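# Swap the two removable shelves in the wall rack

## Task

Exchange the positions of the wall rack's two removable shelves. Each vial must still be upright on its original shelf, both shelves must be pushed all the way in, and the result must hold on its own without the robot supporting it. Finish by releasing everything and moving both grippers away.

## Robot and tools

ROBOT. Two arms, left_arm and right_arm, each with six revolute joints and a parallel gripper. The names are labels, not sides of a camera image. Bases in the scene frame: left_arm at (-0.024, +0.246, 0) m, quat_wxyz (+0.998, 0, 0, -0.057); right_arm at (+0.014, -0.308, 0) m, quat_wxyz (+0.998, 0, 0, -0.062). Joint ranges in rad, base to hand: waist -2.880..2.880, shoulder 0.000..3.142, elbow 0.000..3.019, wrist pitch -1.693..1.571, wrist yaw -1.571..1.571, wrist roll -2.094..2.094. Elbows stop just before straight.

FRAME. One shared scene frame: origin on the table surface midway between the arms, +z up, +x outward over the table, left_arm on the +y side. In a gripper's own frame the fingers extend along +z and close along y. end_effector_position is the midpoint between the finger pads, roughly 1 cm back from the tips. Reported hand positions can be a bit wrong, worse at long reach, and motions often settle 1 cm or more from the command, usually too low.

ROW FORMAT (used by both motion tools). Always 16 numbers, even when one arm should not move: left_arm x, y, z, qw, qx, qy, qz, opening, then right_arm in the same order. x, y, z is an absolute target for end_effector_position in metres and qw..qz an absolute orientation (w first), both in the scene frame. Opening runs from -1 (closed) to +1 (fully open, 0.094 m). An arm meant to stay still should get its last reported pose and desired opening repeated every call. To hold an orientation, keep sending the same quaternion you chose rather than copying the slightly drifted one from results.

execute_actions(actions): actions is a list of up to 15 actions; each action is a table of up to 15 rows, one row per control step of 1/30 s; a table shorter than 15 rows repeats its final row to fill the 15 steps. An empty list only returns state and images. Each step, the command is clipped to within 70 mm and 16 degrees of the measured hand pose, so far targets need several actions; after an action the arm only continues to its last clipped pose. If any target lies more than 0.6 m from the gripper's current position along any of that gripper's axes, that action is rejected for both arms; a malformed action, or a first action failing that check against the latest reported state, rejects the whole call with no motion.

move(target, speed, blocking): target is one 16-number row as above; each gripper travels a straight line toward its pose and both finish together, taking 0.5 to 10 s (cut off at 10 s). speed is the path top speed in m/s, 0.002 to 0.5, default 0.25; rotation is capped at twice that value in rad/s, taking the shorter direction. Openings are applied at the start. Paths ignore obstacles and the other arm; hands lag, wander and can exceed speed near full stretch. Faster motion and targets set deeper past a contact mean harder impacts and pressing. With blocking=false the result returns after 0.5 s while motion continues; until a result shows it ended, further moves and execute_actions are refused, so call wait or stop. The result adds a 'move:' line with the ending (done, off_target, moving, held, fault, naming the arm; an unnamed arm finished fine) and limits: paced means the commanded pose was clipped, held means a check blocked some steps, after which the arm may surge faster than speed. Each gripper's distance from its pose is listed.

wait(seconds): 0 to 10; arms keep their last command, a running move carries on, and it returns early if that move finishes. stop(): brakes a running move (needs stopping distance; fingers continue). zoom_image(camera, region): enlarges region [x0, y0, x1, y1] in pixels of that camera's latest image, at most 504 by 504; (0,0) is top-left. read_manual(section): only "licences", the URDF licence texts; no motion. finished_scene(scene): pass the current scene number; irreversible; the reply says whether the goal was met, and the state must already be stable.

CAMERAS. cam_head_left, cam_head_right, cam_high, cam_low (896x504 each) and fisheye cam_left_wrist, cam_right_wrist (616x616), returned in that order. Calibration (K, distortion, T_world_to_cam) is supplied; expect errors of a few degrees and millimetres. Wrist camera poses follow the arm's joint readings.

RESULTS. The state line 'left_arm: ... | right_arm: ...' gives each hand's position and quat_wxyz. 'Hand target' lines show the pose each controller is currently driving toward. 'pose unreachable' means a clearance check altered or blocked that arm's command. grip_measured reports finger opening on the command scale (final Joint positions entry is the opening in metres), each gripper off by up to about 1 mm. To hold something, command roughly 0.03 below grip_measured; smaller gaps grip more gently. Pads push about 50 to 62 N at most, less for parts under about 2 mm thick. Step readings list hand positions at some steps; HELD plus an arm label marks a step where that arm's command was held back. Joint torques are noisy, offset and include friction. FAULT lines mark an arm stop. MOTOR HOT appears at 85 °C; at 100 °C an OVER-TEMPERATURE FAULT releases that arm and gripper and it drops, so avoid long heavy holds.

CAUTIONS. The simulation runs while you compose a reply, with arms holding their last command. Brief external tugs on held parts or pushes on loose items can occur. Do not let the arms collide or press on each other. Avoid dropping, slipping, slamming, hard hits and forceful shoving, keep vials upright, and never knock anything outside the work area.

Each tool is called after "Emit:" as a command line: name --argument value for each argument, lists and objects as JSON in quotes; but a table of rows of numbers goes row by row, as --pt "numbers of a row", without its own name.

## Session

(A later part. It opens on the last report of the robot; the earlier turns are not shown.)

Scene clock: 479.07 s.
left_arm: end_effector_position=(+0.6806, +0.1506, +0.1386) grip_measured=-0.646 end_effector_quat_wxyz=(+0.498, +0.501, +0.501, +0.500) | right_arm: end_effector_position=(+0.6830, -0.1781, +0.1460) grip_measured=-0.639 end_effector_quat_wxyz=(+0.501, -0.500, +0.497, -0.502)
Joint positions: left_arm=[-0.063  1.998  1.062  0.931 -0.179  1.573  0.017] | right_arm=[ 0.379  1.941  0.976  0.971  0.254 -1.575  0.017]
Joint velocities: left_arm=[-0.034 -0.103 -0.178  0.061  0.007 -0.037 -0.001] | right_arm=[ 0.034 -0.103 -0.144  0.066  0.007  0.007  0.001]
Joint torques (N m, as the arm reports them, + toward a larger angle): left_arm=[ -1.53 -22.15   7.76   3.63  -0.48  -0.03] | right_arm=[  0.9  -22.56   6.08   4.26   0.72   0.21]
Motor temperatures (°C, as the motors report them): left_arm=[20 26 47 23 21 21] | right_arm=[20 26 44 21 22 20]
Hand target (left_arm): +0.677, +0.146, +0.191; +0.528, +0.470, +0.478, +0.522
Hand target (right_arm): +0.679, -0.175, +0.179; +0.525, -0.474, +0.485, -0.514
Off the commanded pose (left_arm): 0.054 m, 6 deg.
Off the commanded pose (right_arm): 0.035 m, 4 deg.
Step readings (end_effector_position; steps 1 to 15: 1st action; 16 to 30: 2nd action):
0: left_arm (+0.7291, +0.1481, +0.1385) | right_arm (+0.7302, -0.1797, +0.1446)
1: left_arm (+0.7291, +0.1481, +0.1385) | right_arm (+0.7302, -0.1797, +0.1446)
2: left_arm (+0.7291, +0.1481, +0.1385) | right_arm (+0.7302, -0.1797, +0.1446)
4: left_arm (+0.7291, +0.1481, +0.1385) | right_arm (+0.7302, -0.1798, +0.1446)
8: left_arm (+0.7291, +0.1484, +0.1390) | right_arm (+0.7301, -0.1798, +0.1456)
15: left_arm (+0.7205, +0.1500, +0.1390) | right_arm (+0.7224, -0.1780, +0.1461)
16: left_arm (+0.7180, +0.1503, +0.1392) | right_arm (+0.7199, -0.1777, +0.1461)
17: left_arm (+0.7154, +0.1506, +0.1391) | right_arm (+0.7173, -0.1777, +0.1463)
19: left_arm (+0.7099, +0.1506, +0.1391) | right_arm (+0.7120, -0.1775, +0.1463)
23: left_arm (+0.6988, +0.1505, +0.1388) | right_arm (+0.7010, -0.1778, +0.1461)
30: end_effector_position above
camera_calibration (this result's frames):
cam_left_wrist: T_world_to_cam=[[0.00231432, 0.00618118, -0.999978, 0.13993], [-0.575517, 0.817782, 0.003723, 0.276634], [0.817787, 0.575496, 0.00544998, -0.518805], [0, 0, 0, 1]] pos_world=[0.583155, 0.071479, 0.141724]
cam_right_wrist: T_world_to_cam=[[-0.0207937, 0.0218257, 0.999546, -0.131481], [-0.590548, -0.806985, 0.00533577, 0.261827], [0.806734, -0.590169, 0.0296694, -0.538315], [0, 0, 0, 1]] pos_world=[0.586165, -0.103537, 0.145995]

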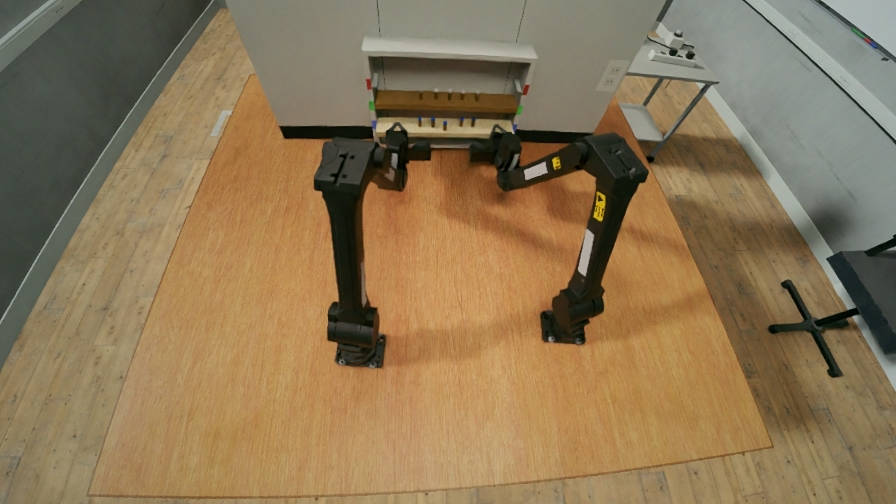

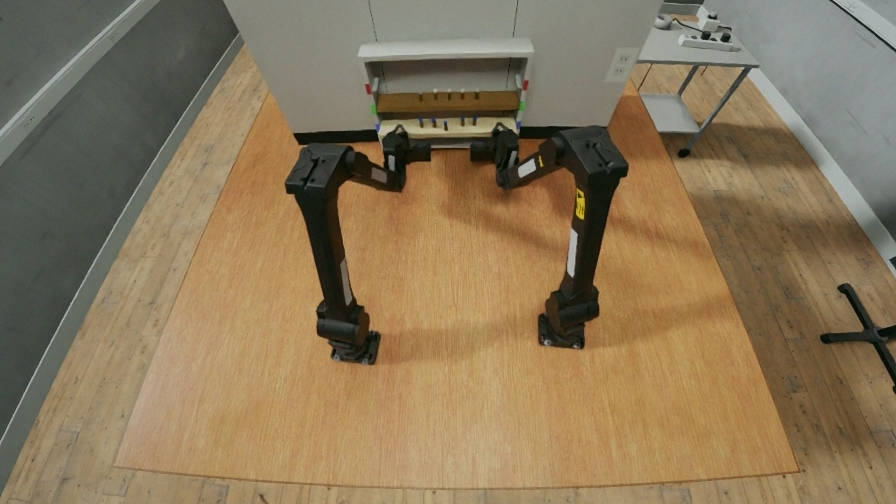

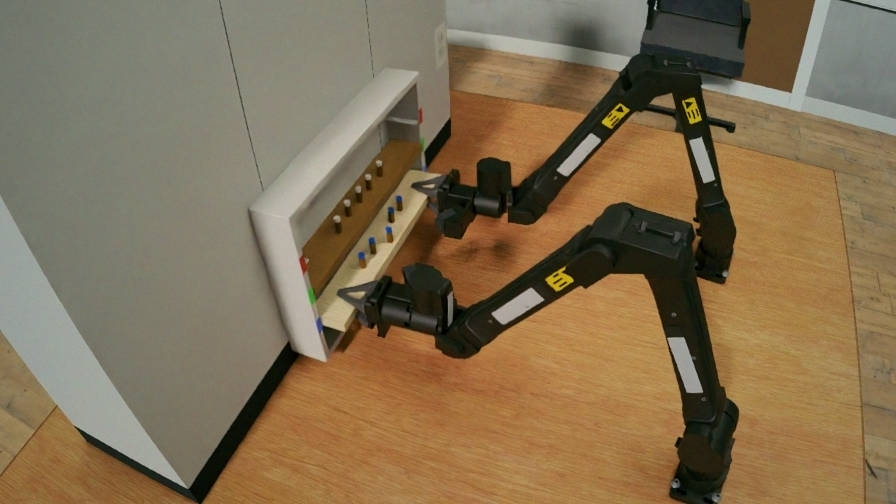

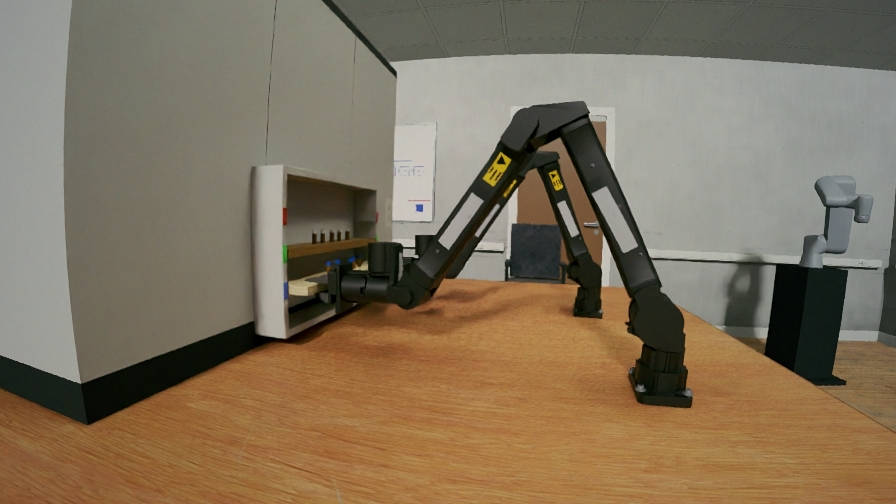

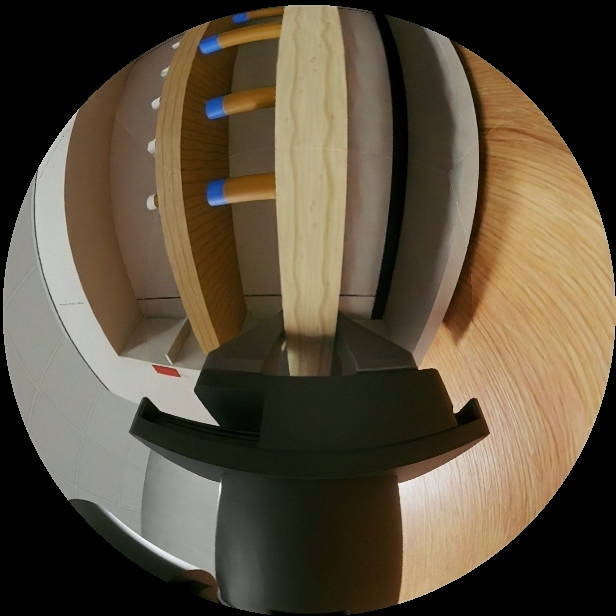

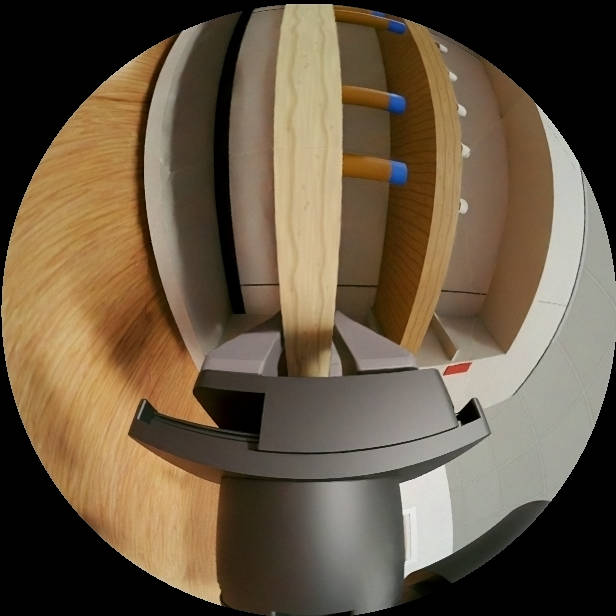

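Emit:
execute_actions --actions '[[[0.675,0.145,0.1935,0.529,0.471,0.478,0.522,-0.68,0.677,-0.175,0.1813,0.525,-0.475,0.485,-0.515,-0.68],[0.6735,0.145,0.1945,0.529,0.471,0.478,0.522,-0.68,0.6752,-0.175,0.1821,0.525,-0.475,0.485,-0.515,-0.68],[0.6715,0.145,0.1955,0.529,0.471,0.478,0.522,-0.68,0.673,-0.175,0.1829,0.525,-0.475,0.485,-0.515,-0.68],[0.669,0.145,0.1965,0.529,0.471,0.478,0.522,-0.68,0.6705,-0.175,0.1837,0.525,-0.475,0.485,-0.515,-0.68],[0.666,0.145,0.1975,0.529,0.471,0.478,0.522,-0.68,0.6675,-0.175,0.1845,0.525,-0.475,0.485,-0.515,-0.68],[0.663,0.145,0.1975,0.529,0.471,0.478,0.522,-0.68,0.6645,-0.175,0.1845,0.525,-0.475,0.485,-0.515,-0.68],[0.660,0.145,0.1975,0.529,0.471,0.478,0.522,-0.68,0.6615,-0.175,0.1845,0.525,-0.475,0.485,-0.515,-0.68],[0.657,0.145,0.1975,0.529,0.471,0.478,0.522,-0.68,0.6585,-0.175,0.1845,0.525,-0.475,0.485,-0.515,-0.68],[0.654,0.145,0.1975,0.529,0.471,0.478,0.522,-0.68,0.6555,-0.175,0.1845,0.525,-0.475,0.485,-0.515,-0.68],[0.651,0.145,0.1975,0.529,0.471,0.478,0.522,-0.68,0.6525,-0.175,0.1845,0.525,-0.475,0.485,-0.515,-0.68],[0.648,0.145,0.1975,0.529,0.471,0.478,0.522,-0.68,0.6495,-0.175,0.1845,0.525,-0.475,0.485,-0.515,-0.68],[0.645,0.145,0.1975,0.529,0.471,0.478,0.522,-0.68,0.6465,-0.175,0.1845,0.525,-0.475,0.485,-0.515,-0.68],[0.6425,0.145,0.1975,0.529,0.471,0.478,0.522,-0.68,0.644,-0.175,0.1845,0.525,-0.475,0.485,-0.515,-0.68],[0.6405,0.145,0.1975,0.529,0.471,0.478,0.522,-0.68,0.642,-0.175,0.1845,0.525,-0.475,0.485,-0.515,-0.68],[0.639,0.145,0.1975,0.529,0.471,0.478,0.522,-0.68,0.6405,-0.175,0.1845,0.525,-0.475,0.485,-0.515,-0.68]],[[0.638,0.145,0.196,0.5265,0.4735,0.480,0.520,-0.68,0.6395,-0.175,0.1833,0.5223,-0.4777,0.4867,-0.5133,-0.68],[0.6372,0.145,0.1945,0.524,0.476,0.482,0.518,-0.68,0.6388,-0.175,0.182,0.5197,-0.4803,0.4883,-0.5117,-0.68],[0.6365,0.145,0.1935,0.5215,0.4785,0.484,0.516,-0.68,0.6381,-0.175,0.1813,0.517,-0.483,0.490,-0.510,-0.68],[0.636,0.145,0.193,0.519,0.481,0.486,0.514,-0.68,0.6377,-0.175,0.181,0.5143,-0.4857,0.4917,-0.5083,-0.68],[0.6355,0.145,0.193,0.5165,0.4835,0.488,0.512,-0.68,0.6372,-0.175,0.1813,0.5117,-0.4883,0.4933,-0.5067,-0.68],[0.635,0.145,0.1935,0.514,0.486,0.490,0.510,-0.68,0.6368,-0.175,0.182,0.509,-0.491,0.495,-0.505,-0.68],[0.6343,0.145,0.1965,0.514,0.486,0.490,0.510,-0.68,0.6361,-0.175,0.185,0.509,-0.491,0.495,-0.505,-0.68],[0.6335,0.145,0.200,0.514,0.486,0.490,0.510,-0.68,0.6354,-0.175,0.1885,0.509,-0.491,0.495,-0.505,-0.68],[0.6325,0.145,0.2045,0.514,0.486,0.490,0.510,-0.68,0.6344,-0.175,0.193,0.509,-0.491,0.495,-0.505,-0.68],[0.6314,0.145,0.209,0.514,0.486,0.490,0.510,-0.68,0.6334,-0.175,0.1975,0.509,-0.491,0.495,-0.505,-0.68],[0.6303,0.145,0.2135,0.514,0.486,0.490,0.510,-0.68,0.6323,-0.175,0.202,0.509,-0.491,0.495,-0.505,-0.68],[0.6291,0.145,0.218,0.514,0.486,0.490,0.510,-0.68,0.6312,-0.175,0.2065,0.509,-0.491,0.495,-0.505,-0.68],[0.6279,0.145,0.2225,0.514,0.486,0.490,0.510,-0.68,0.630,-0.175,0.211,0.509,-0.491,0.495,-0.505,-0.68],[0.6266,0.145,0.227,0.514,0.486,0.490,0.510,-0.68,0.6288,-0.175,0.2155,0.509,-0.491,0.495,-0.505,-0.68],[0.6253,0.145,0.2315,0.514,0.486,0.490,0.510,-0.68,0.6275,-0.175,0.220,0.509,-0.491,0.495,-0.505,-0.68]],[[0.6239,0.145,0.236,0.514,0.486,0.490,0.510,-0.68,0.6262,-0.175,0.2245,0.509,-0.491,0.495,-0.505,-0.68],[0.6224,0.145,0.2405,0.514,0.486,0.490,0.510,-0.68,0.6247,-0.175,0.229,0.509,-0.491,0.495,-0.505,-0.68],[0.6209,0.145,0.245,0.514,0.486,0.490,0.510,-0.68,0.6233,-0.175,0.2335,0.509,-0.491,0.495,-0.505,-0.68],[0.6193,0.145,0.2495,0.514,0.486,0.490,0.510,-0.68,0.6217,-0.175,0.238,0.509,-0.491,0.495,-0.505,-0.68],[0.6177,0.145,0.254,0.514,0.486,0.490,0.510,-0.68,0.6202,-0.175,0.2425,0.509,-0.491,0.495,-0.505,-0.68],[0.616,0.145,0.2585,0.514,0.486,0.490,0.510,-0.68,0.6185,-0.175,0.247,0.509,-0.491,0.495,-0.505,-0.68],[0.6142,0.145,0.263,0.514,0.486,0.490,0.510,-0.68,0.6168,-0.175,0.2515,0.509,-0.491,0.495,-0.505,-0.68],[0.6124,0.145,0.2675,0.514,0.486,0.490,0.510,-0.68,0.615,-0.175,0.256,0.509,-0.491,0.495,-0.505,-0.68],[0.6105,0.145,0.272,0.514,0.486,0.490,0.510,-0.68,0.6132,-0.175,0.2605,0.509,-0.491,0.495,-0.505,-0.68],[0.6086,0.145,0.2765,0.514,0.486,0.490,0.510,-0.68,0.6113,-0.175,0.265,0.509,-0.491,0.495,-0.505,-0.68],[0.6066,0.145,0.281,0.514,0.486,0.490,0.510,-0.68,0.6094,-0.175,0.2695,0.509,-0.491,0.495,-0.505,-0.68],[0.6046,0.145,0.2855,0.514,0.486,0.490,0.510,-0.68,0.6075,-0.175,0.274,0.509,-0.491,0.495,-0.505,-0.68],[0.6028,0.145,0.2895,0.514,0.486,0.490,0.510,-0.68,0.6057,-0.175,0.278,0.509,-0.491,0.495,-0.505,-0.68],[0.6014,0.145,0.2925,0.514,0.486,0.490,0.510,-0.68,0.6044,-0.175,0.281,0.509,-0.491,0.495,-0.505,-0.68],[0.6005,0.145,0.2945,0.514,0.486,0.490,0.510,-0.68,0.6035,-0.175,0.283,0.509,-0.491,0.495,-0.505,-0.68]]]'

Scene clock: 539.10 s.
left_arm: end_effector_position=(+0.6081, +0.1509, +0.2564) grip_measured=-0.646 end_effector_quat_wxyz=(+0.500, +0.498, +0.501, +0.502) | right_arm: end_effector_position=(+0.6099, -0.1792, +0.2642) grip_measured=-0.639 end_effector_quat_wxyz=(+0.501, -0.498, +0.498, -0.503)
Joint positions: left_arm=[-0.091  1.616  0.904  0.715 -0.209  1.57   0.017] | right_arm=[ 0.419  1.542  0.834  0.716  0.298 -1.575  0.017]
Joint velocities: left_arm=[-0.024 -0.317 -0.022 -0.256 -0.066  0.022 -0.001] | right_arm=[ 0.015 -0.327  0.007 -0.271  0.037  0.037 -0.001]
Joint torques (N m, as the arm reports them, + toward a larger angle): left_arm=[ -1.89 -17.45   9.26   1.79  -0.42  -0.02] | right_arm=[  0.9  -16.21   7.26   2.72   0.66   0.21]
Motor temperatures (°C, as the motors report them): left_arm=[20 28 43 24 22 21] | right_arm=[20 27 39 22 22 20]
Hand target (left_arm): +0.600, +0.146, +0.293; +0.514, +0.485, +0.490, +0.510
Hand target (right_arm): +0.603, -0.176, +0.282; +0.509, -0.491, +0.495, -0.505
Off the commanded pose (left_arm): 0.039 m, 3 deg.
Off the commanded pose (right_arm): 0.020 m, 1 deg.
Step readings (end_effector_position; steps 1 to 15: 1st action; 16 to 30: 2nd action; 31 to 45: 3rd action):
0: left_arm (+0.6777, +0.1507, +0.1402) | right_arm (+0.6802, -0.1777, +0.1476)
1: left_arm (+0.6777, +0.1508, +0.1402) | right_arm (+0.6802, -0.1777, +0.1478)
2: left_arm (+0.6773, +0.1510, +0.1402) | right_arm (+0.6798, -0.1777, +0.1478)
4: left_arm (+0.6753, +0.1505, +0.1405) | right_arm (+0.6773, -0.1781, +0.1482)
8: left_arm (+0.6653, +0.1495, +0.1428) | right_arm (+0.6668, -0.1794, +0.1499)
15: left_arm (+0.6446, +0.1499, +0.1483) | right_arm (+0.6464, -0.1789, +0.1552)
16: left_arm (+0.6426, +0.1502, +0.1487) | right_arm (+0.6444, -0.1789, +0.1555)
17: left_arm (+0.6409, +0.1504, +0.1488) | right_arm (+0.6428, -0.1787, +0.1555)
19: left_arm (+0.6384, +0.1504, +0.1496) | right_arm (+0.6405, -0.1787, +0.1562)
23: left_arm (+0.6356, +0.1507, +0.1522) | right_arm (+0.6384, -0.1783, +0.1601)
30: left_arm (+0.6298, +0.1507, +0.1794) | right_arm (+0.6322, -0.1786, +0.1877)
31: left_arm (+0.6287, +0.1509, +0.1857) | right_arm (+0.6313, -0.1788, +0.1939)
32: left_arm (+0.6277, +0.1507, +0.1920) | right_arm (+0.6302, -0.1787, +0.2002)
34: left_arm (+0.6256, +0.1508, +0.2046) | right_arm (+0.6278, -0.1788, +0.2126)
38: left_arm (+0.6200, +0.1508, +0.2271) | right_arm (+0.6224, -0.1791, +0.2351)
45: end_effector_position above
camera_calibration (this result's frames):
cam_left_wrist: T_world_to_cam=[[0.00831278, 0.00201374, -0.999963, 0.254867], [-0.577702, 0.816242, -0.00315872, 0.237596], [0.816205, 0.577707, 0.00794858, -0.460342], [0, 0, 0, 1]] pos_world=[0.510874, 0.0714942, 0.259267]
cam_right_wrist: T_world_to_cam=[[-0.0228402, 0.0213759, 0.999511, -0.249948], [-0.593326, -0.804954, 0.00365674, 0.219614], [0.804638, -0.592952, 0.0310682, -0.483162], [0, 0, 0, 1]] pos_world=[0.513365, -0.10437, 0.264034]

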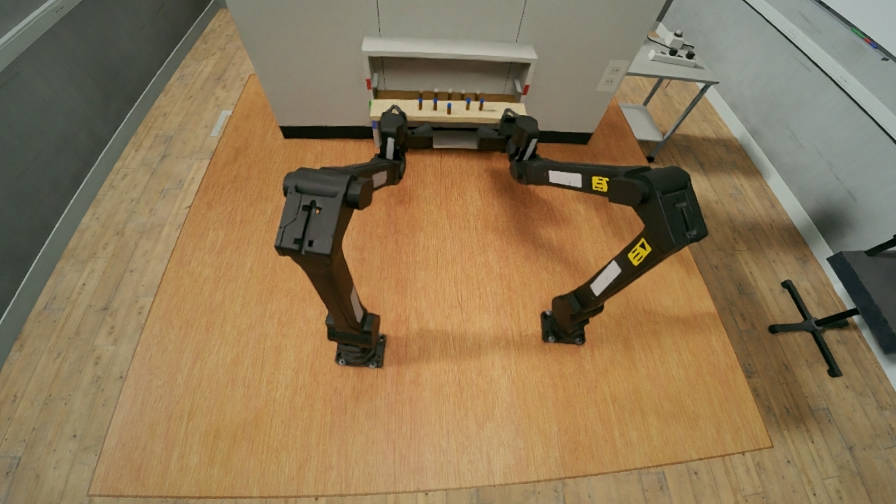

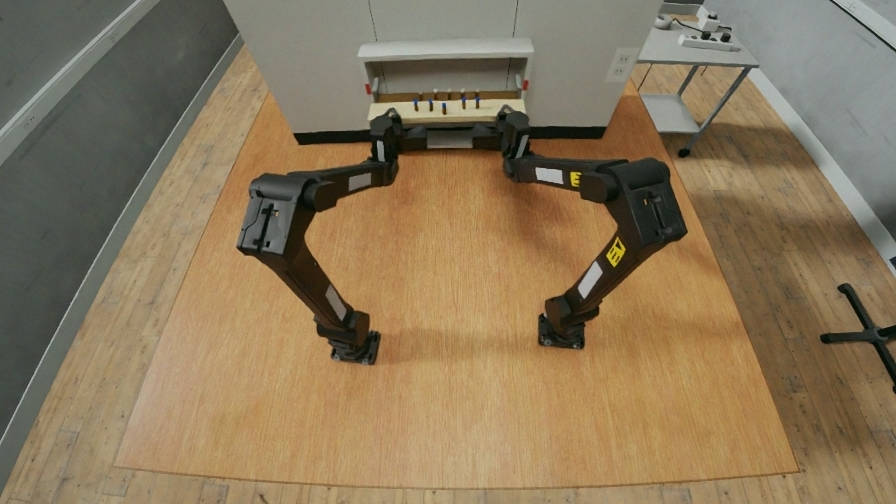

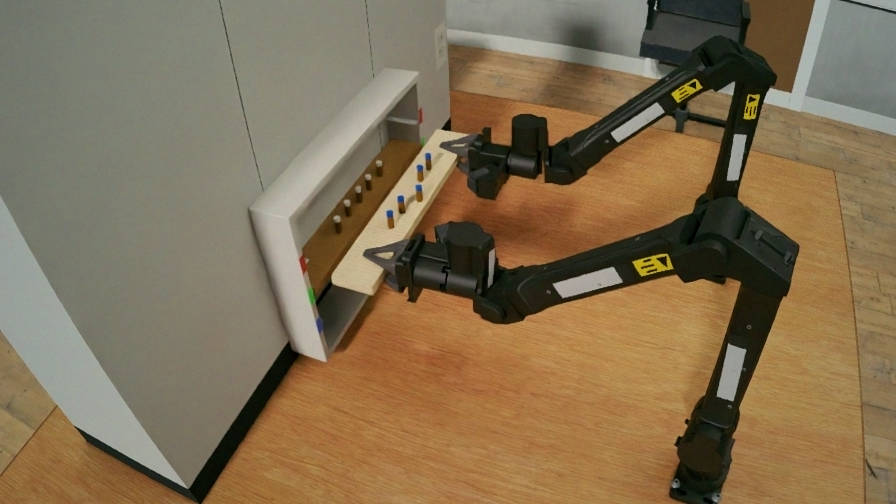

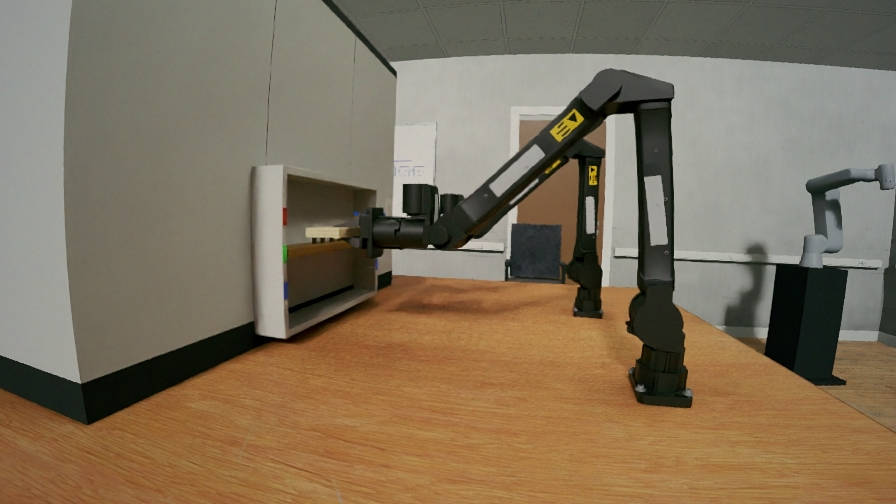

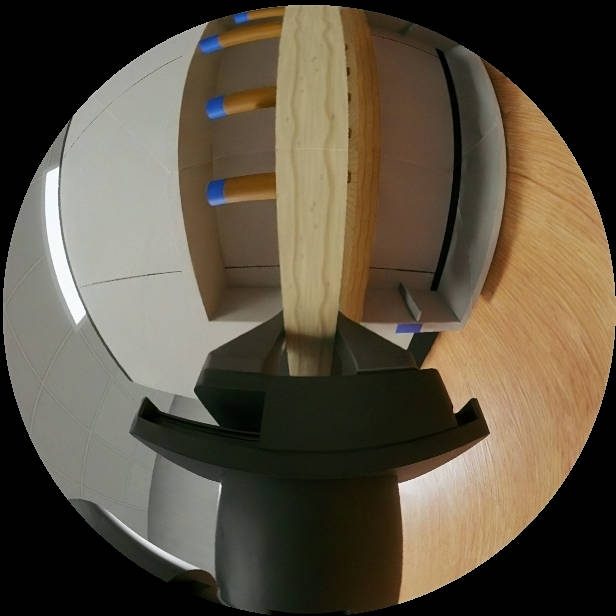

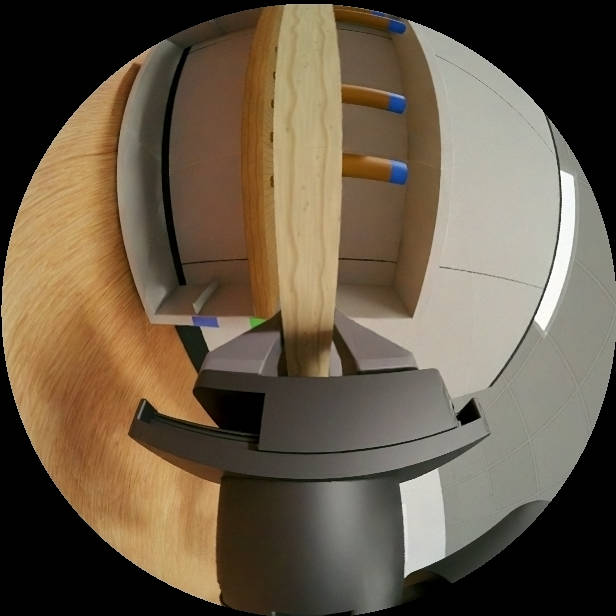

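Emit:
execute_actions --actions '[]'

Scene clock: 540.90 s.
left_arm: end_effector_position=(+0.6038, +0.1510, +0.2675) grip_measured=-0.646 end_effector_quat_wxyz=(+0.501, +0.497, +0.499, +0.504) | right_arm: end_effector_position=(+0.6060, -0.1794, +0.2744) grip_measured=-0.639 end_effector_quat_wxyz=(+0.503, -0.497, +0.496, -0.504)
Joint positions: left_arm=[-0.092  1.589  0.901  0.697 -0.21   1.573  0.017] | right_arm=[ 0.421  1.517  0.833  0.698  0.299 -1.576  0.017]
Joint velocities: left_arm=[-0.005  0.005  0.007  0.007  0.007 -0.051  0.001] | right_arm=[-0.005 -0.015 -0.002  0.007 -0.037  0.037 -0.001]
Joint torques (N m, as the arm reports them, + toward a larger angle): left_arm=[ -2.22 -16.39   9.49   1.75  -0.43  -0.06] | right_arm=[  1.22 -15.36   7.47   2.75   0.65   0.21]
Motor temperatures (°C, as the motors report them): left_arm=[20 28 43 24 22 21] | right_arm=[20 27 39 22 22 20]
Hand target (left_arm): +0.600, +0.146, +0.293; +0.514, +0.485, +0.489, +0.510
Hand target (right_arm): +0.603, -0.176, +0.282; +0.509, -0.491, +0.495, -0.505
Off the commanded pose (left_arm): 0.028 m, 2 deg.
Off the commanded pose (right_arm): 0.010 m, 1 deg.
camera_calibration (this result's frames):
cam_left_wrist: T_world_to_cam=[[0.0150177, 0.00404068, -0.999879, 0.26163], [-0.577378, 0.816459, -0.00537251, 0.235431], [0.816339, 0.577389, 0.0145944, -0.458788], [0, 0, 0, 1]] pos_world=[0.50653, 0.0716219, 0.269559]
cam_right_wrist: T_world_to_cam=[[-0.0290583, 0.0198221, 0.999381, -0.256677], [-0.592415, -0.805632, -0.00124605, 0.217832], [0.805108, -0.592085, 0.0351533, -0.481654], [0, 0, 0, 1]] pos_world=[0.509372, -0.1046, 0.273721]

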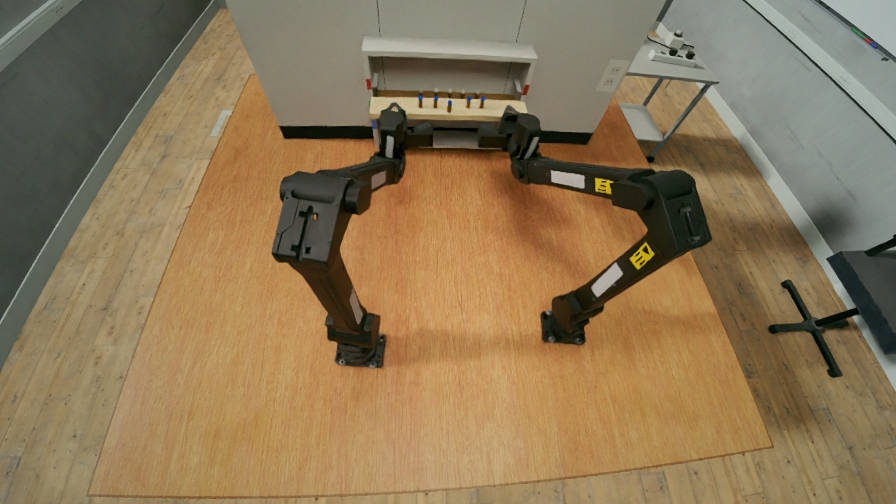

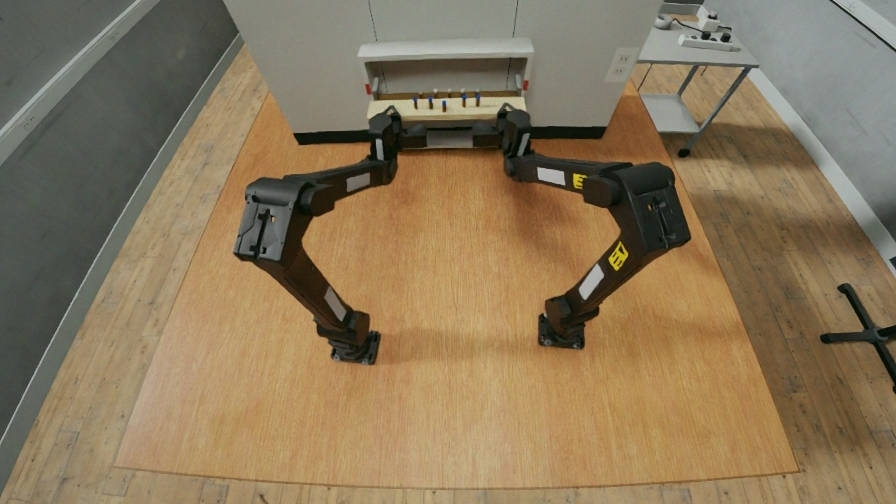

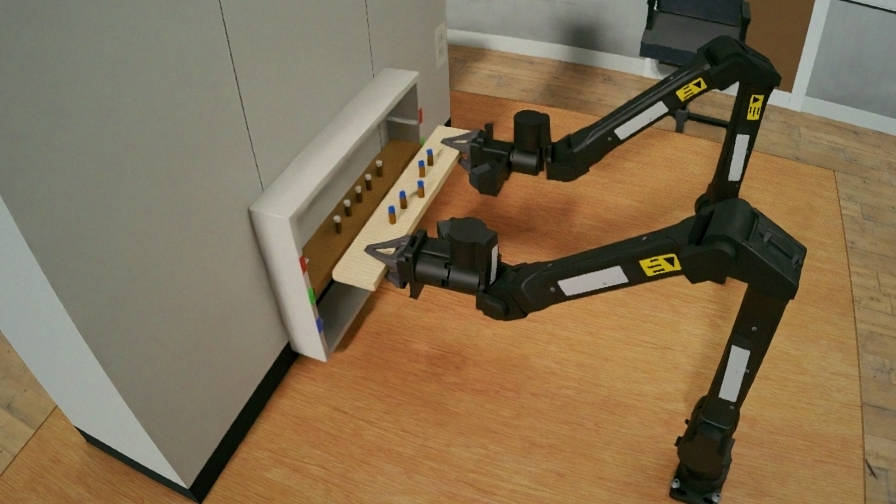

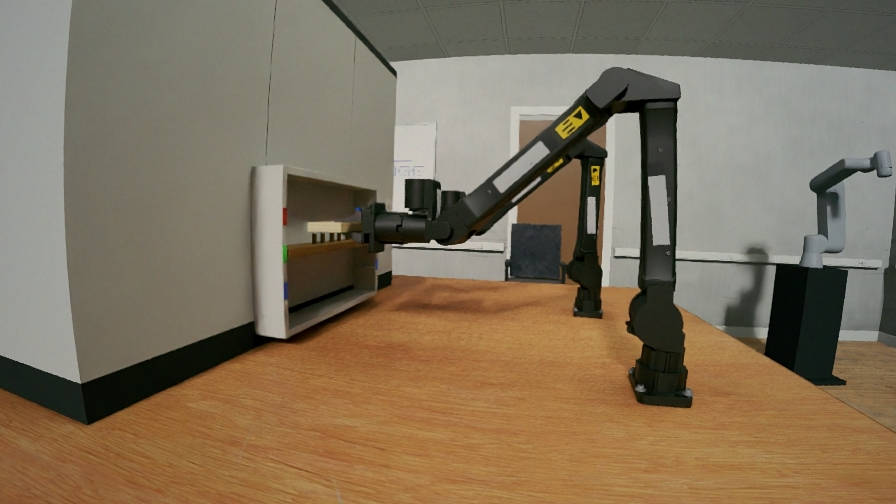

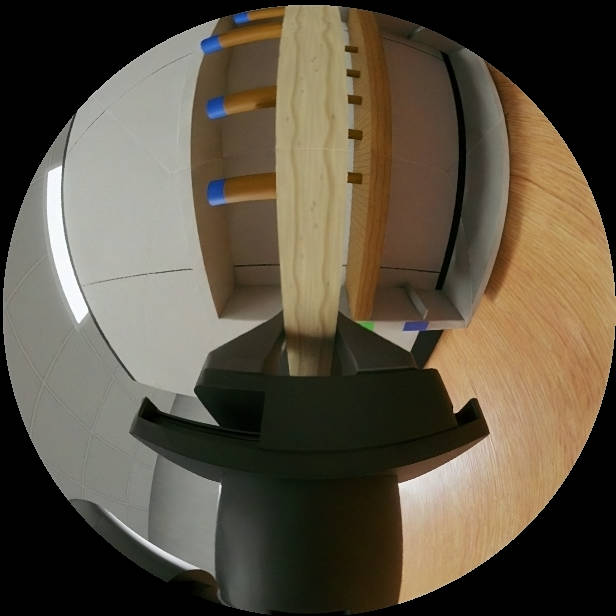

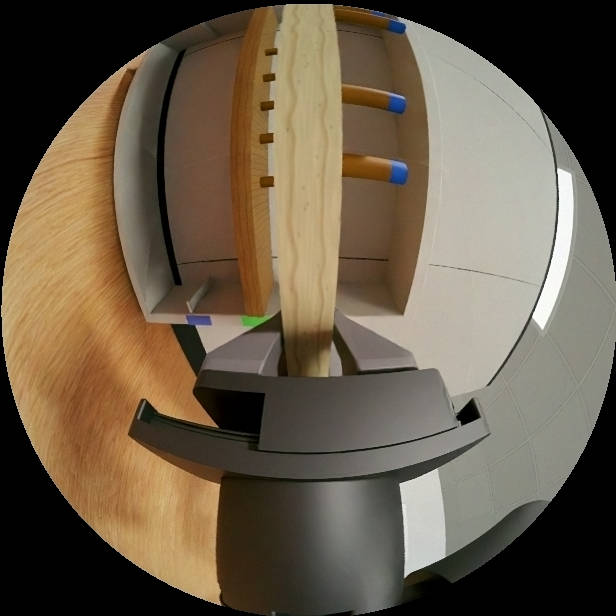

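Emit:
execute_actions --actions '[[[0.6032,0.1458,0.2966,0.5152,0.4848,0.4891,0.5109,-0.68,0.6058,-0.1758,0.2862,0.5105,-0.4895,0.4942,-0.5058,-0.68],[0.6058,0.1465,0.2987,0.5164,0.4836,0.4882,0.5118,-0.68,0.608,-0.1766,0.2893,0.5119,-0.4881,0.4933,-0.5067,-0.68],[0.6085,0.1473,0.3008,0.5176,0.4824,0.4873,0.5127,-0.68,0.6103,-0.1774,0.2925,0.5134,-0.4866,0.4925,-0.5075,-0.68],[0.6111,0.148,0.3029,0.5188,0.4812,0.4864,0.5136,-0.68,0.6125,-0.1782,0.2956,0.5148,-0.4852,0.4916,-0.5084,-0.68],[0.6138,0.1488,0.305,0.520,0.480,0.4855,0.5145,-0.68,0.6148,-0.179,0.2988,0.5163,-0.4837,0.4908,-0.5092,-0.68],[0.6164,0.1495,0.3071,0.5212,0.4788,0.4846,0.5154,-0.68,0.617,-0.1798,0.3019,0.5177,-0.4823,0.4899,-0.5101,-0.68],[0.6191,0.1503,0.3092,0.5224,0.4776,0.4837,0.5163,-0.68,0.6193,-0.1806,0.3051,0.5192,-0.4808,0.4891,-0.5109,-0.68],[0.6217,0.151,0.3113,0.5236,0.4764,0.4828,0.5172,-0.68,0.6215,-0.1814,0.3082,0.5206,-0.4794,0.4882,-0.5118,-0.68],[0.6244,0.152,0.3134,0.5248,0.4752,0.4819,0.5181,-0.68,0.6238,-0.1822,0.3114,0.5221,-0.4779,0.4874,-0.5126,-0.68],[0.627,0.153,0.3155,0.526,0.474,0.481,0.519,-0.68,0.626,-0.183,0.3145,0.5235,-0.4765,0.4865,-0.5135,-0.68],[0.629,0.153,0.3177,0.526,0.474,0.481,0.519,-0.68,0.628,-0.183,0.3167,0.5235,-0.4765,0.4865,-0.5135,-0.68],[0.631,0.153,0.3199,0.526,0.474,0.481,0.519,-0.68,0.630,-0.183,0.3189,0.5235,-0.4765,0.4865,-0.5135,-0.68],[0.633,0.153,0.3221,0.526,0.474,0.481,0.519,-0.68,0.632,-0.183,0.3211,0.5235,-0.4765,0.4865,-0.5135,-0.68],[0.635,0.153,0.3243,0.526,0.474,0.481,0.519,-0.68,0.634,-0.183,0.3233,0.5235,-0.4765,0.4865,-0.5135,-0.68],[0.637,0.153,0.3265,0.526,0.474,0.481,0.519,-0.68,0.636,-0.183,0.3255,0.5235,-0.4765,0.4865,-0.5135,-0.68]],[[0.639,0.153,0.3287,0.526,0.474,0.481,0.519,-0.68,0.638,-0.183,0.3277,0.5235,-0.4765,0.4865,-0.5135,-0.68],[0.641,0.153,0.3309,0.526,0.474,0.481,0.519,-0.68,0.640,-0.183,0.3299,0.5235,-0.4765,0.4865,-0.5135,-0.68],[0.643,0.153,0.3331,0.526,0.474,0.481,0.519,-0.68,0.642,-0.183,0.3321,0.5235,-0.4765,0.4865,-0.5135,-0.68],[0.645,0.153,0.3353,0.526,0.474,0.481,0.519,-0.68,0.644,-0.183,0.3343,0.5235,-0.4765,0.4865,-0.5135,-0.68],[0.647,0.153,0.3375,0.526,0.474,0.481,0.519,-0.68,0.646,-0.183,0.3365,0.5235,-0.4765,0.4865,-0.5135,-0.68],[0.649,0.153,0.3397,0.526,0.474,0.481,0.519,-0.68,0.648,-0.183,0.3387,0.5235,-0.4765,0.4865,-0.5135,-0.68],[0.651,0.153,0.3419,0.526,0.474,0.481,0.519,-0.68,0.650,-0.183,0.3409,0.5235,-0.4765,0.4865,-0.5135,-0.68],[0.653,0.153,0.3441,0.526,0.474,0.481,0.519,-0.68,0.652,-0.183,0.3431,0.5235,-0.4765,0.4865,-0.5135,-0.68],[0.655,0.153,0.3463,0.526,0.474,0.481,0.519,-0.68,0.654,-0.183,0.3453,0.5235,-0.4765,0.4865,-0.5135,-0.68],[0.657,0.153,0.3485,0.526,0.474,0.481,0.519,-0.68,0.656,-0.183,0.3475,0.5235,-0.4765,0.4865,-0.5135,-0.68],[0.659,0.153,0.3505,0.526,0.474,0.481,0.519,-0.68,0.658,-0.183,0.3495,0.5235,-0.4765,0.4865,-0.5135,-0.68],[0.661,0.153,0.352,0.526,0.474,0.481,0.519,-0.68,0.660,-0.183,0.351,0.5235,-0.4765,0.4865,-0.5135,-0.68],[0.663,0.153,0.353,0.526,0.474,0.481,0.519,-0.68,0.662,-0.183,0.352,0.5235,-0.4765,0.4865,-0.5135,-0.68],[0.6645,0.153,0.3535,0.526,0.474,0.481,0.519,-0.68,0.6635,-0.183,0.3525,0.5235,-0.4765,0.4865,-0.5135,-0.68],[0.6655,0.153,0.3535,0.526,0.474,0.481,0.519,-0.68,0.6645,-0.183,0.3525,0.5235,-0.4765,0.4865,-0.5135,-0.68]]]'

Scene clock: 574.80 s.
left_arm: end_effector_position=(+0.6395, +0.1488, +0.3078) grip_measured=-0.646 end_effector_quat_wxyz=(+0.505, +0.499, +0.494, +0.502) | right_arm: end_effector_position=(+0.6401, -0.1812, +0.3138) grip_measured=-0.639 end_effector_quat_wxyz=(+0.505, -0.498, +0.496, -0.501)
Joint positions: left_arm=[-0.078  1.605  1.048  0.572 -0.183  1.574  0.017] | right_arm=[ 0.394  1.525  0.971  0.566  0.264 -1.573  0.017]
Joint velocities: left_arm=[ 0.005  0.093  0.212 -0.081 -0.007  0.051  0.001] | right_arm=[-0.054  0.083  0.183 -0.066 -0.051 -0.037  0.001]
Joint torques (N m, as the arm reports them, + toward a larger angle): left_arm=[ -1.4  -14.71  15.64   1.87   0.09  -0.08] | right_arm=[ -0.68 -15.02  12.94   2.56  -0.12   0.2 ]
Motor temperatures (°C, as the motors report them): left_arm=[20 27 44 23 22 21] | right_arm=[20 26 40 22 22 20]
Hand target (left_arm): +0.659, +0.153, +0.354; +0.525, +0.473, +0.480, +0.519
Hand target (right_arm): +0.658, -0.184, +0.353; +0.523, -0.476, +0.486, -0.513
Off the commanded pose (left_arm): 0.053 m, 4 deg.
Off the commanded pose (right_arm): 0.046 m, 4 deg.
Step readings (end_effector_position; steps 1 to 15: 1st action; 16 to 30: 2nd action):
0: left_arm (+0.6038, +0.1510, +0.2675) | right_arm (+0.6060, -0.1794, +0.2744)
1: left_arm (+0.6038, +0.1510, +0.2673) | right_arm (+0.6060, -0.1794, +0.2742)
2: left_arm (+0.6038, +0.1510, +0.2671) | right_arm (+0.6060, -0.1793, +0.2739)
4: left_arm (+0.6038, +0.1510, +0.2665) | right_arm (+0.6060, -0.1792, +0.2731)
8: left_arm (+0.6040, +0.1509, +0.2659) | right_arm (+0.6062, -0.1790, +0.2719)
15: left_arm (+0.6072, +0.1504, +0.2665) | right_arm (+0.6100, -0.1797, +0.2723)
16: left_arm (+0.6087, +0.1505, +0.2681) | right_arm (+0.6114, -0.1796, +0.2739)
17: left_arm (+0.6104, +0.1505, +0.2704) | right_arm (+0.6131, -0.1796, +0.2761)
19: left_arm (+0.6145, +0.1504, +0.2760) | right_arm (+0.6171, -0.1795, +0.2819)
23: left_arm (+0.6238, +0.1503, +0.2895) | right_arm (+0.6257, -0.1798, +0.2956)
30: end_effector_position above
camera_calibration (this result's frames):
cam_left_wrist: T_world_to_cam=[[0.0203661, 0.00384277, -0.999785, 0.29792], [-0.567026, 0.823657, -0.0083848, 0.251309], [0.823448, 0.567075, 0.0189536, -0.491638], [0, 0, 0, 1]] pos_world=[0.541269, 0.0706589, 0.309281]
cam_right_wrist: T_world_to_cam=[[-0.0271183, 0.0176486, 0.999476, -0.296692], [-0.586535, -0.809922, -0.00161269, 0.23221], [0.80947, -0.586271, 0.0323152, -0.512434], [0, 0, 0, 1]] pos_world=[0.542953, -0.107117, 0.31347]

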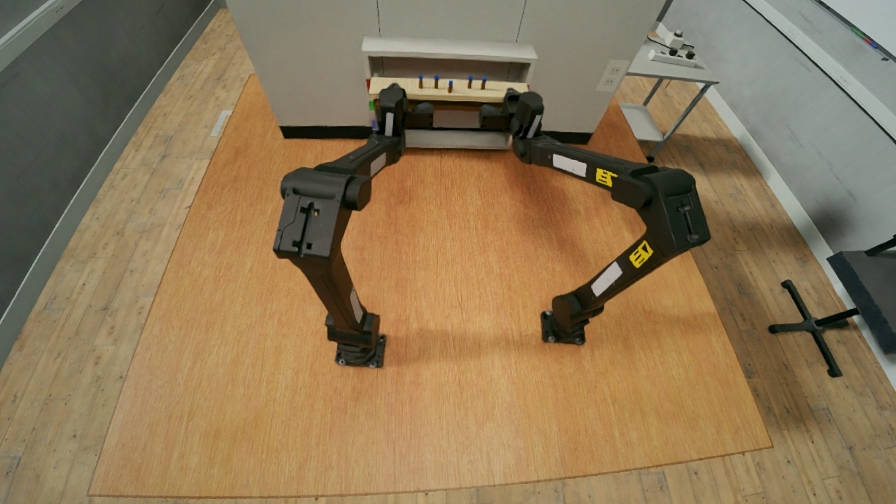

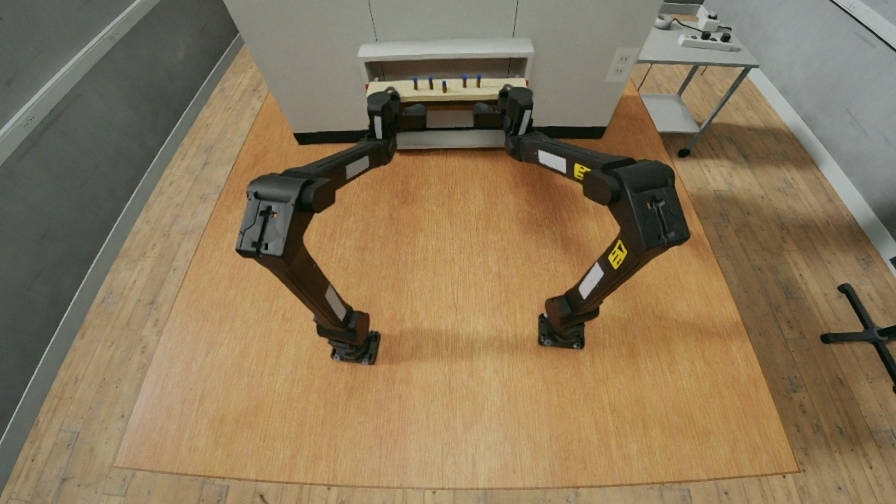

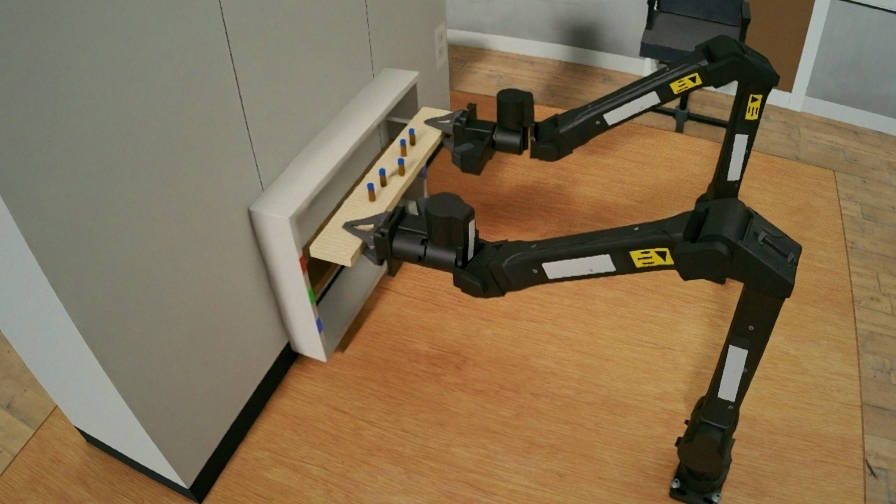

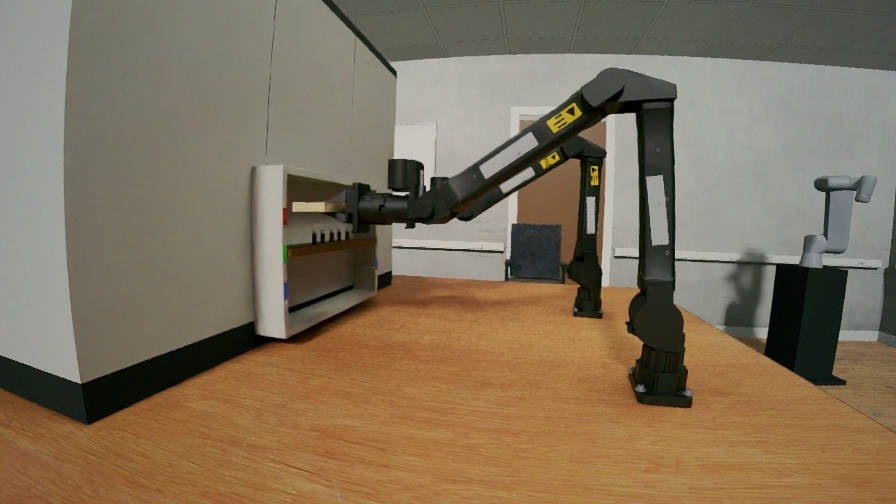

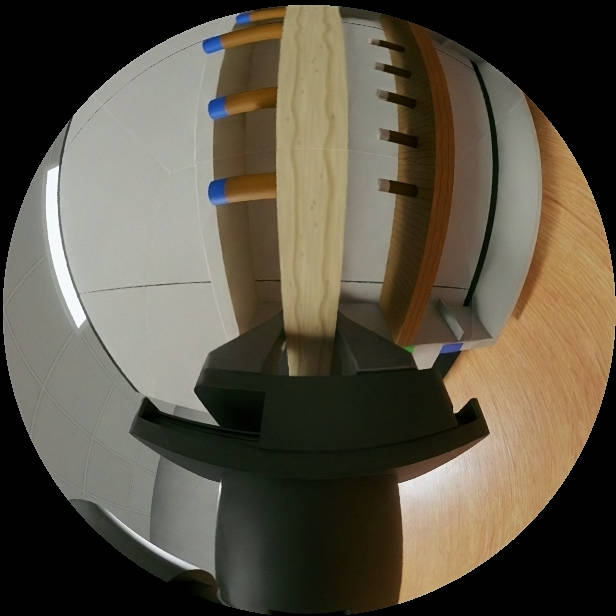

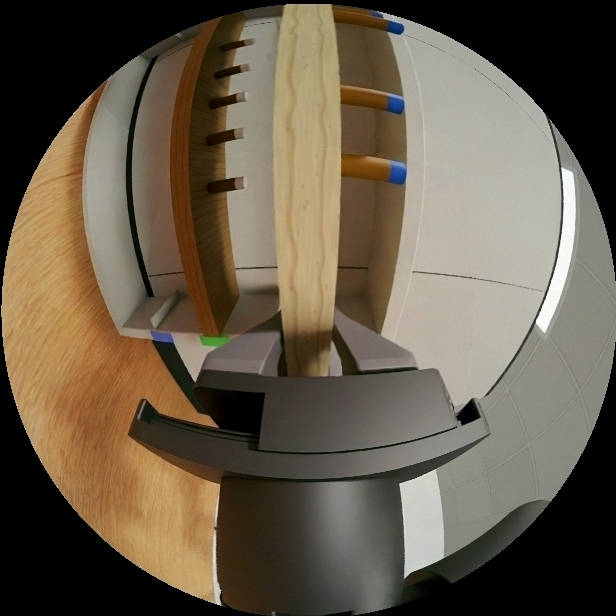

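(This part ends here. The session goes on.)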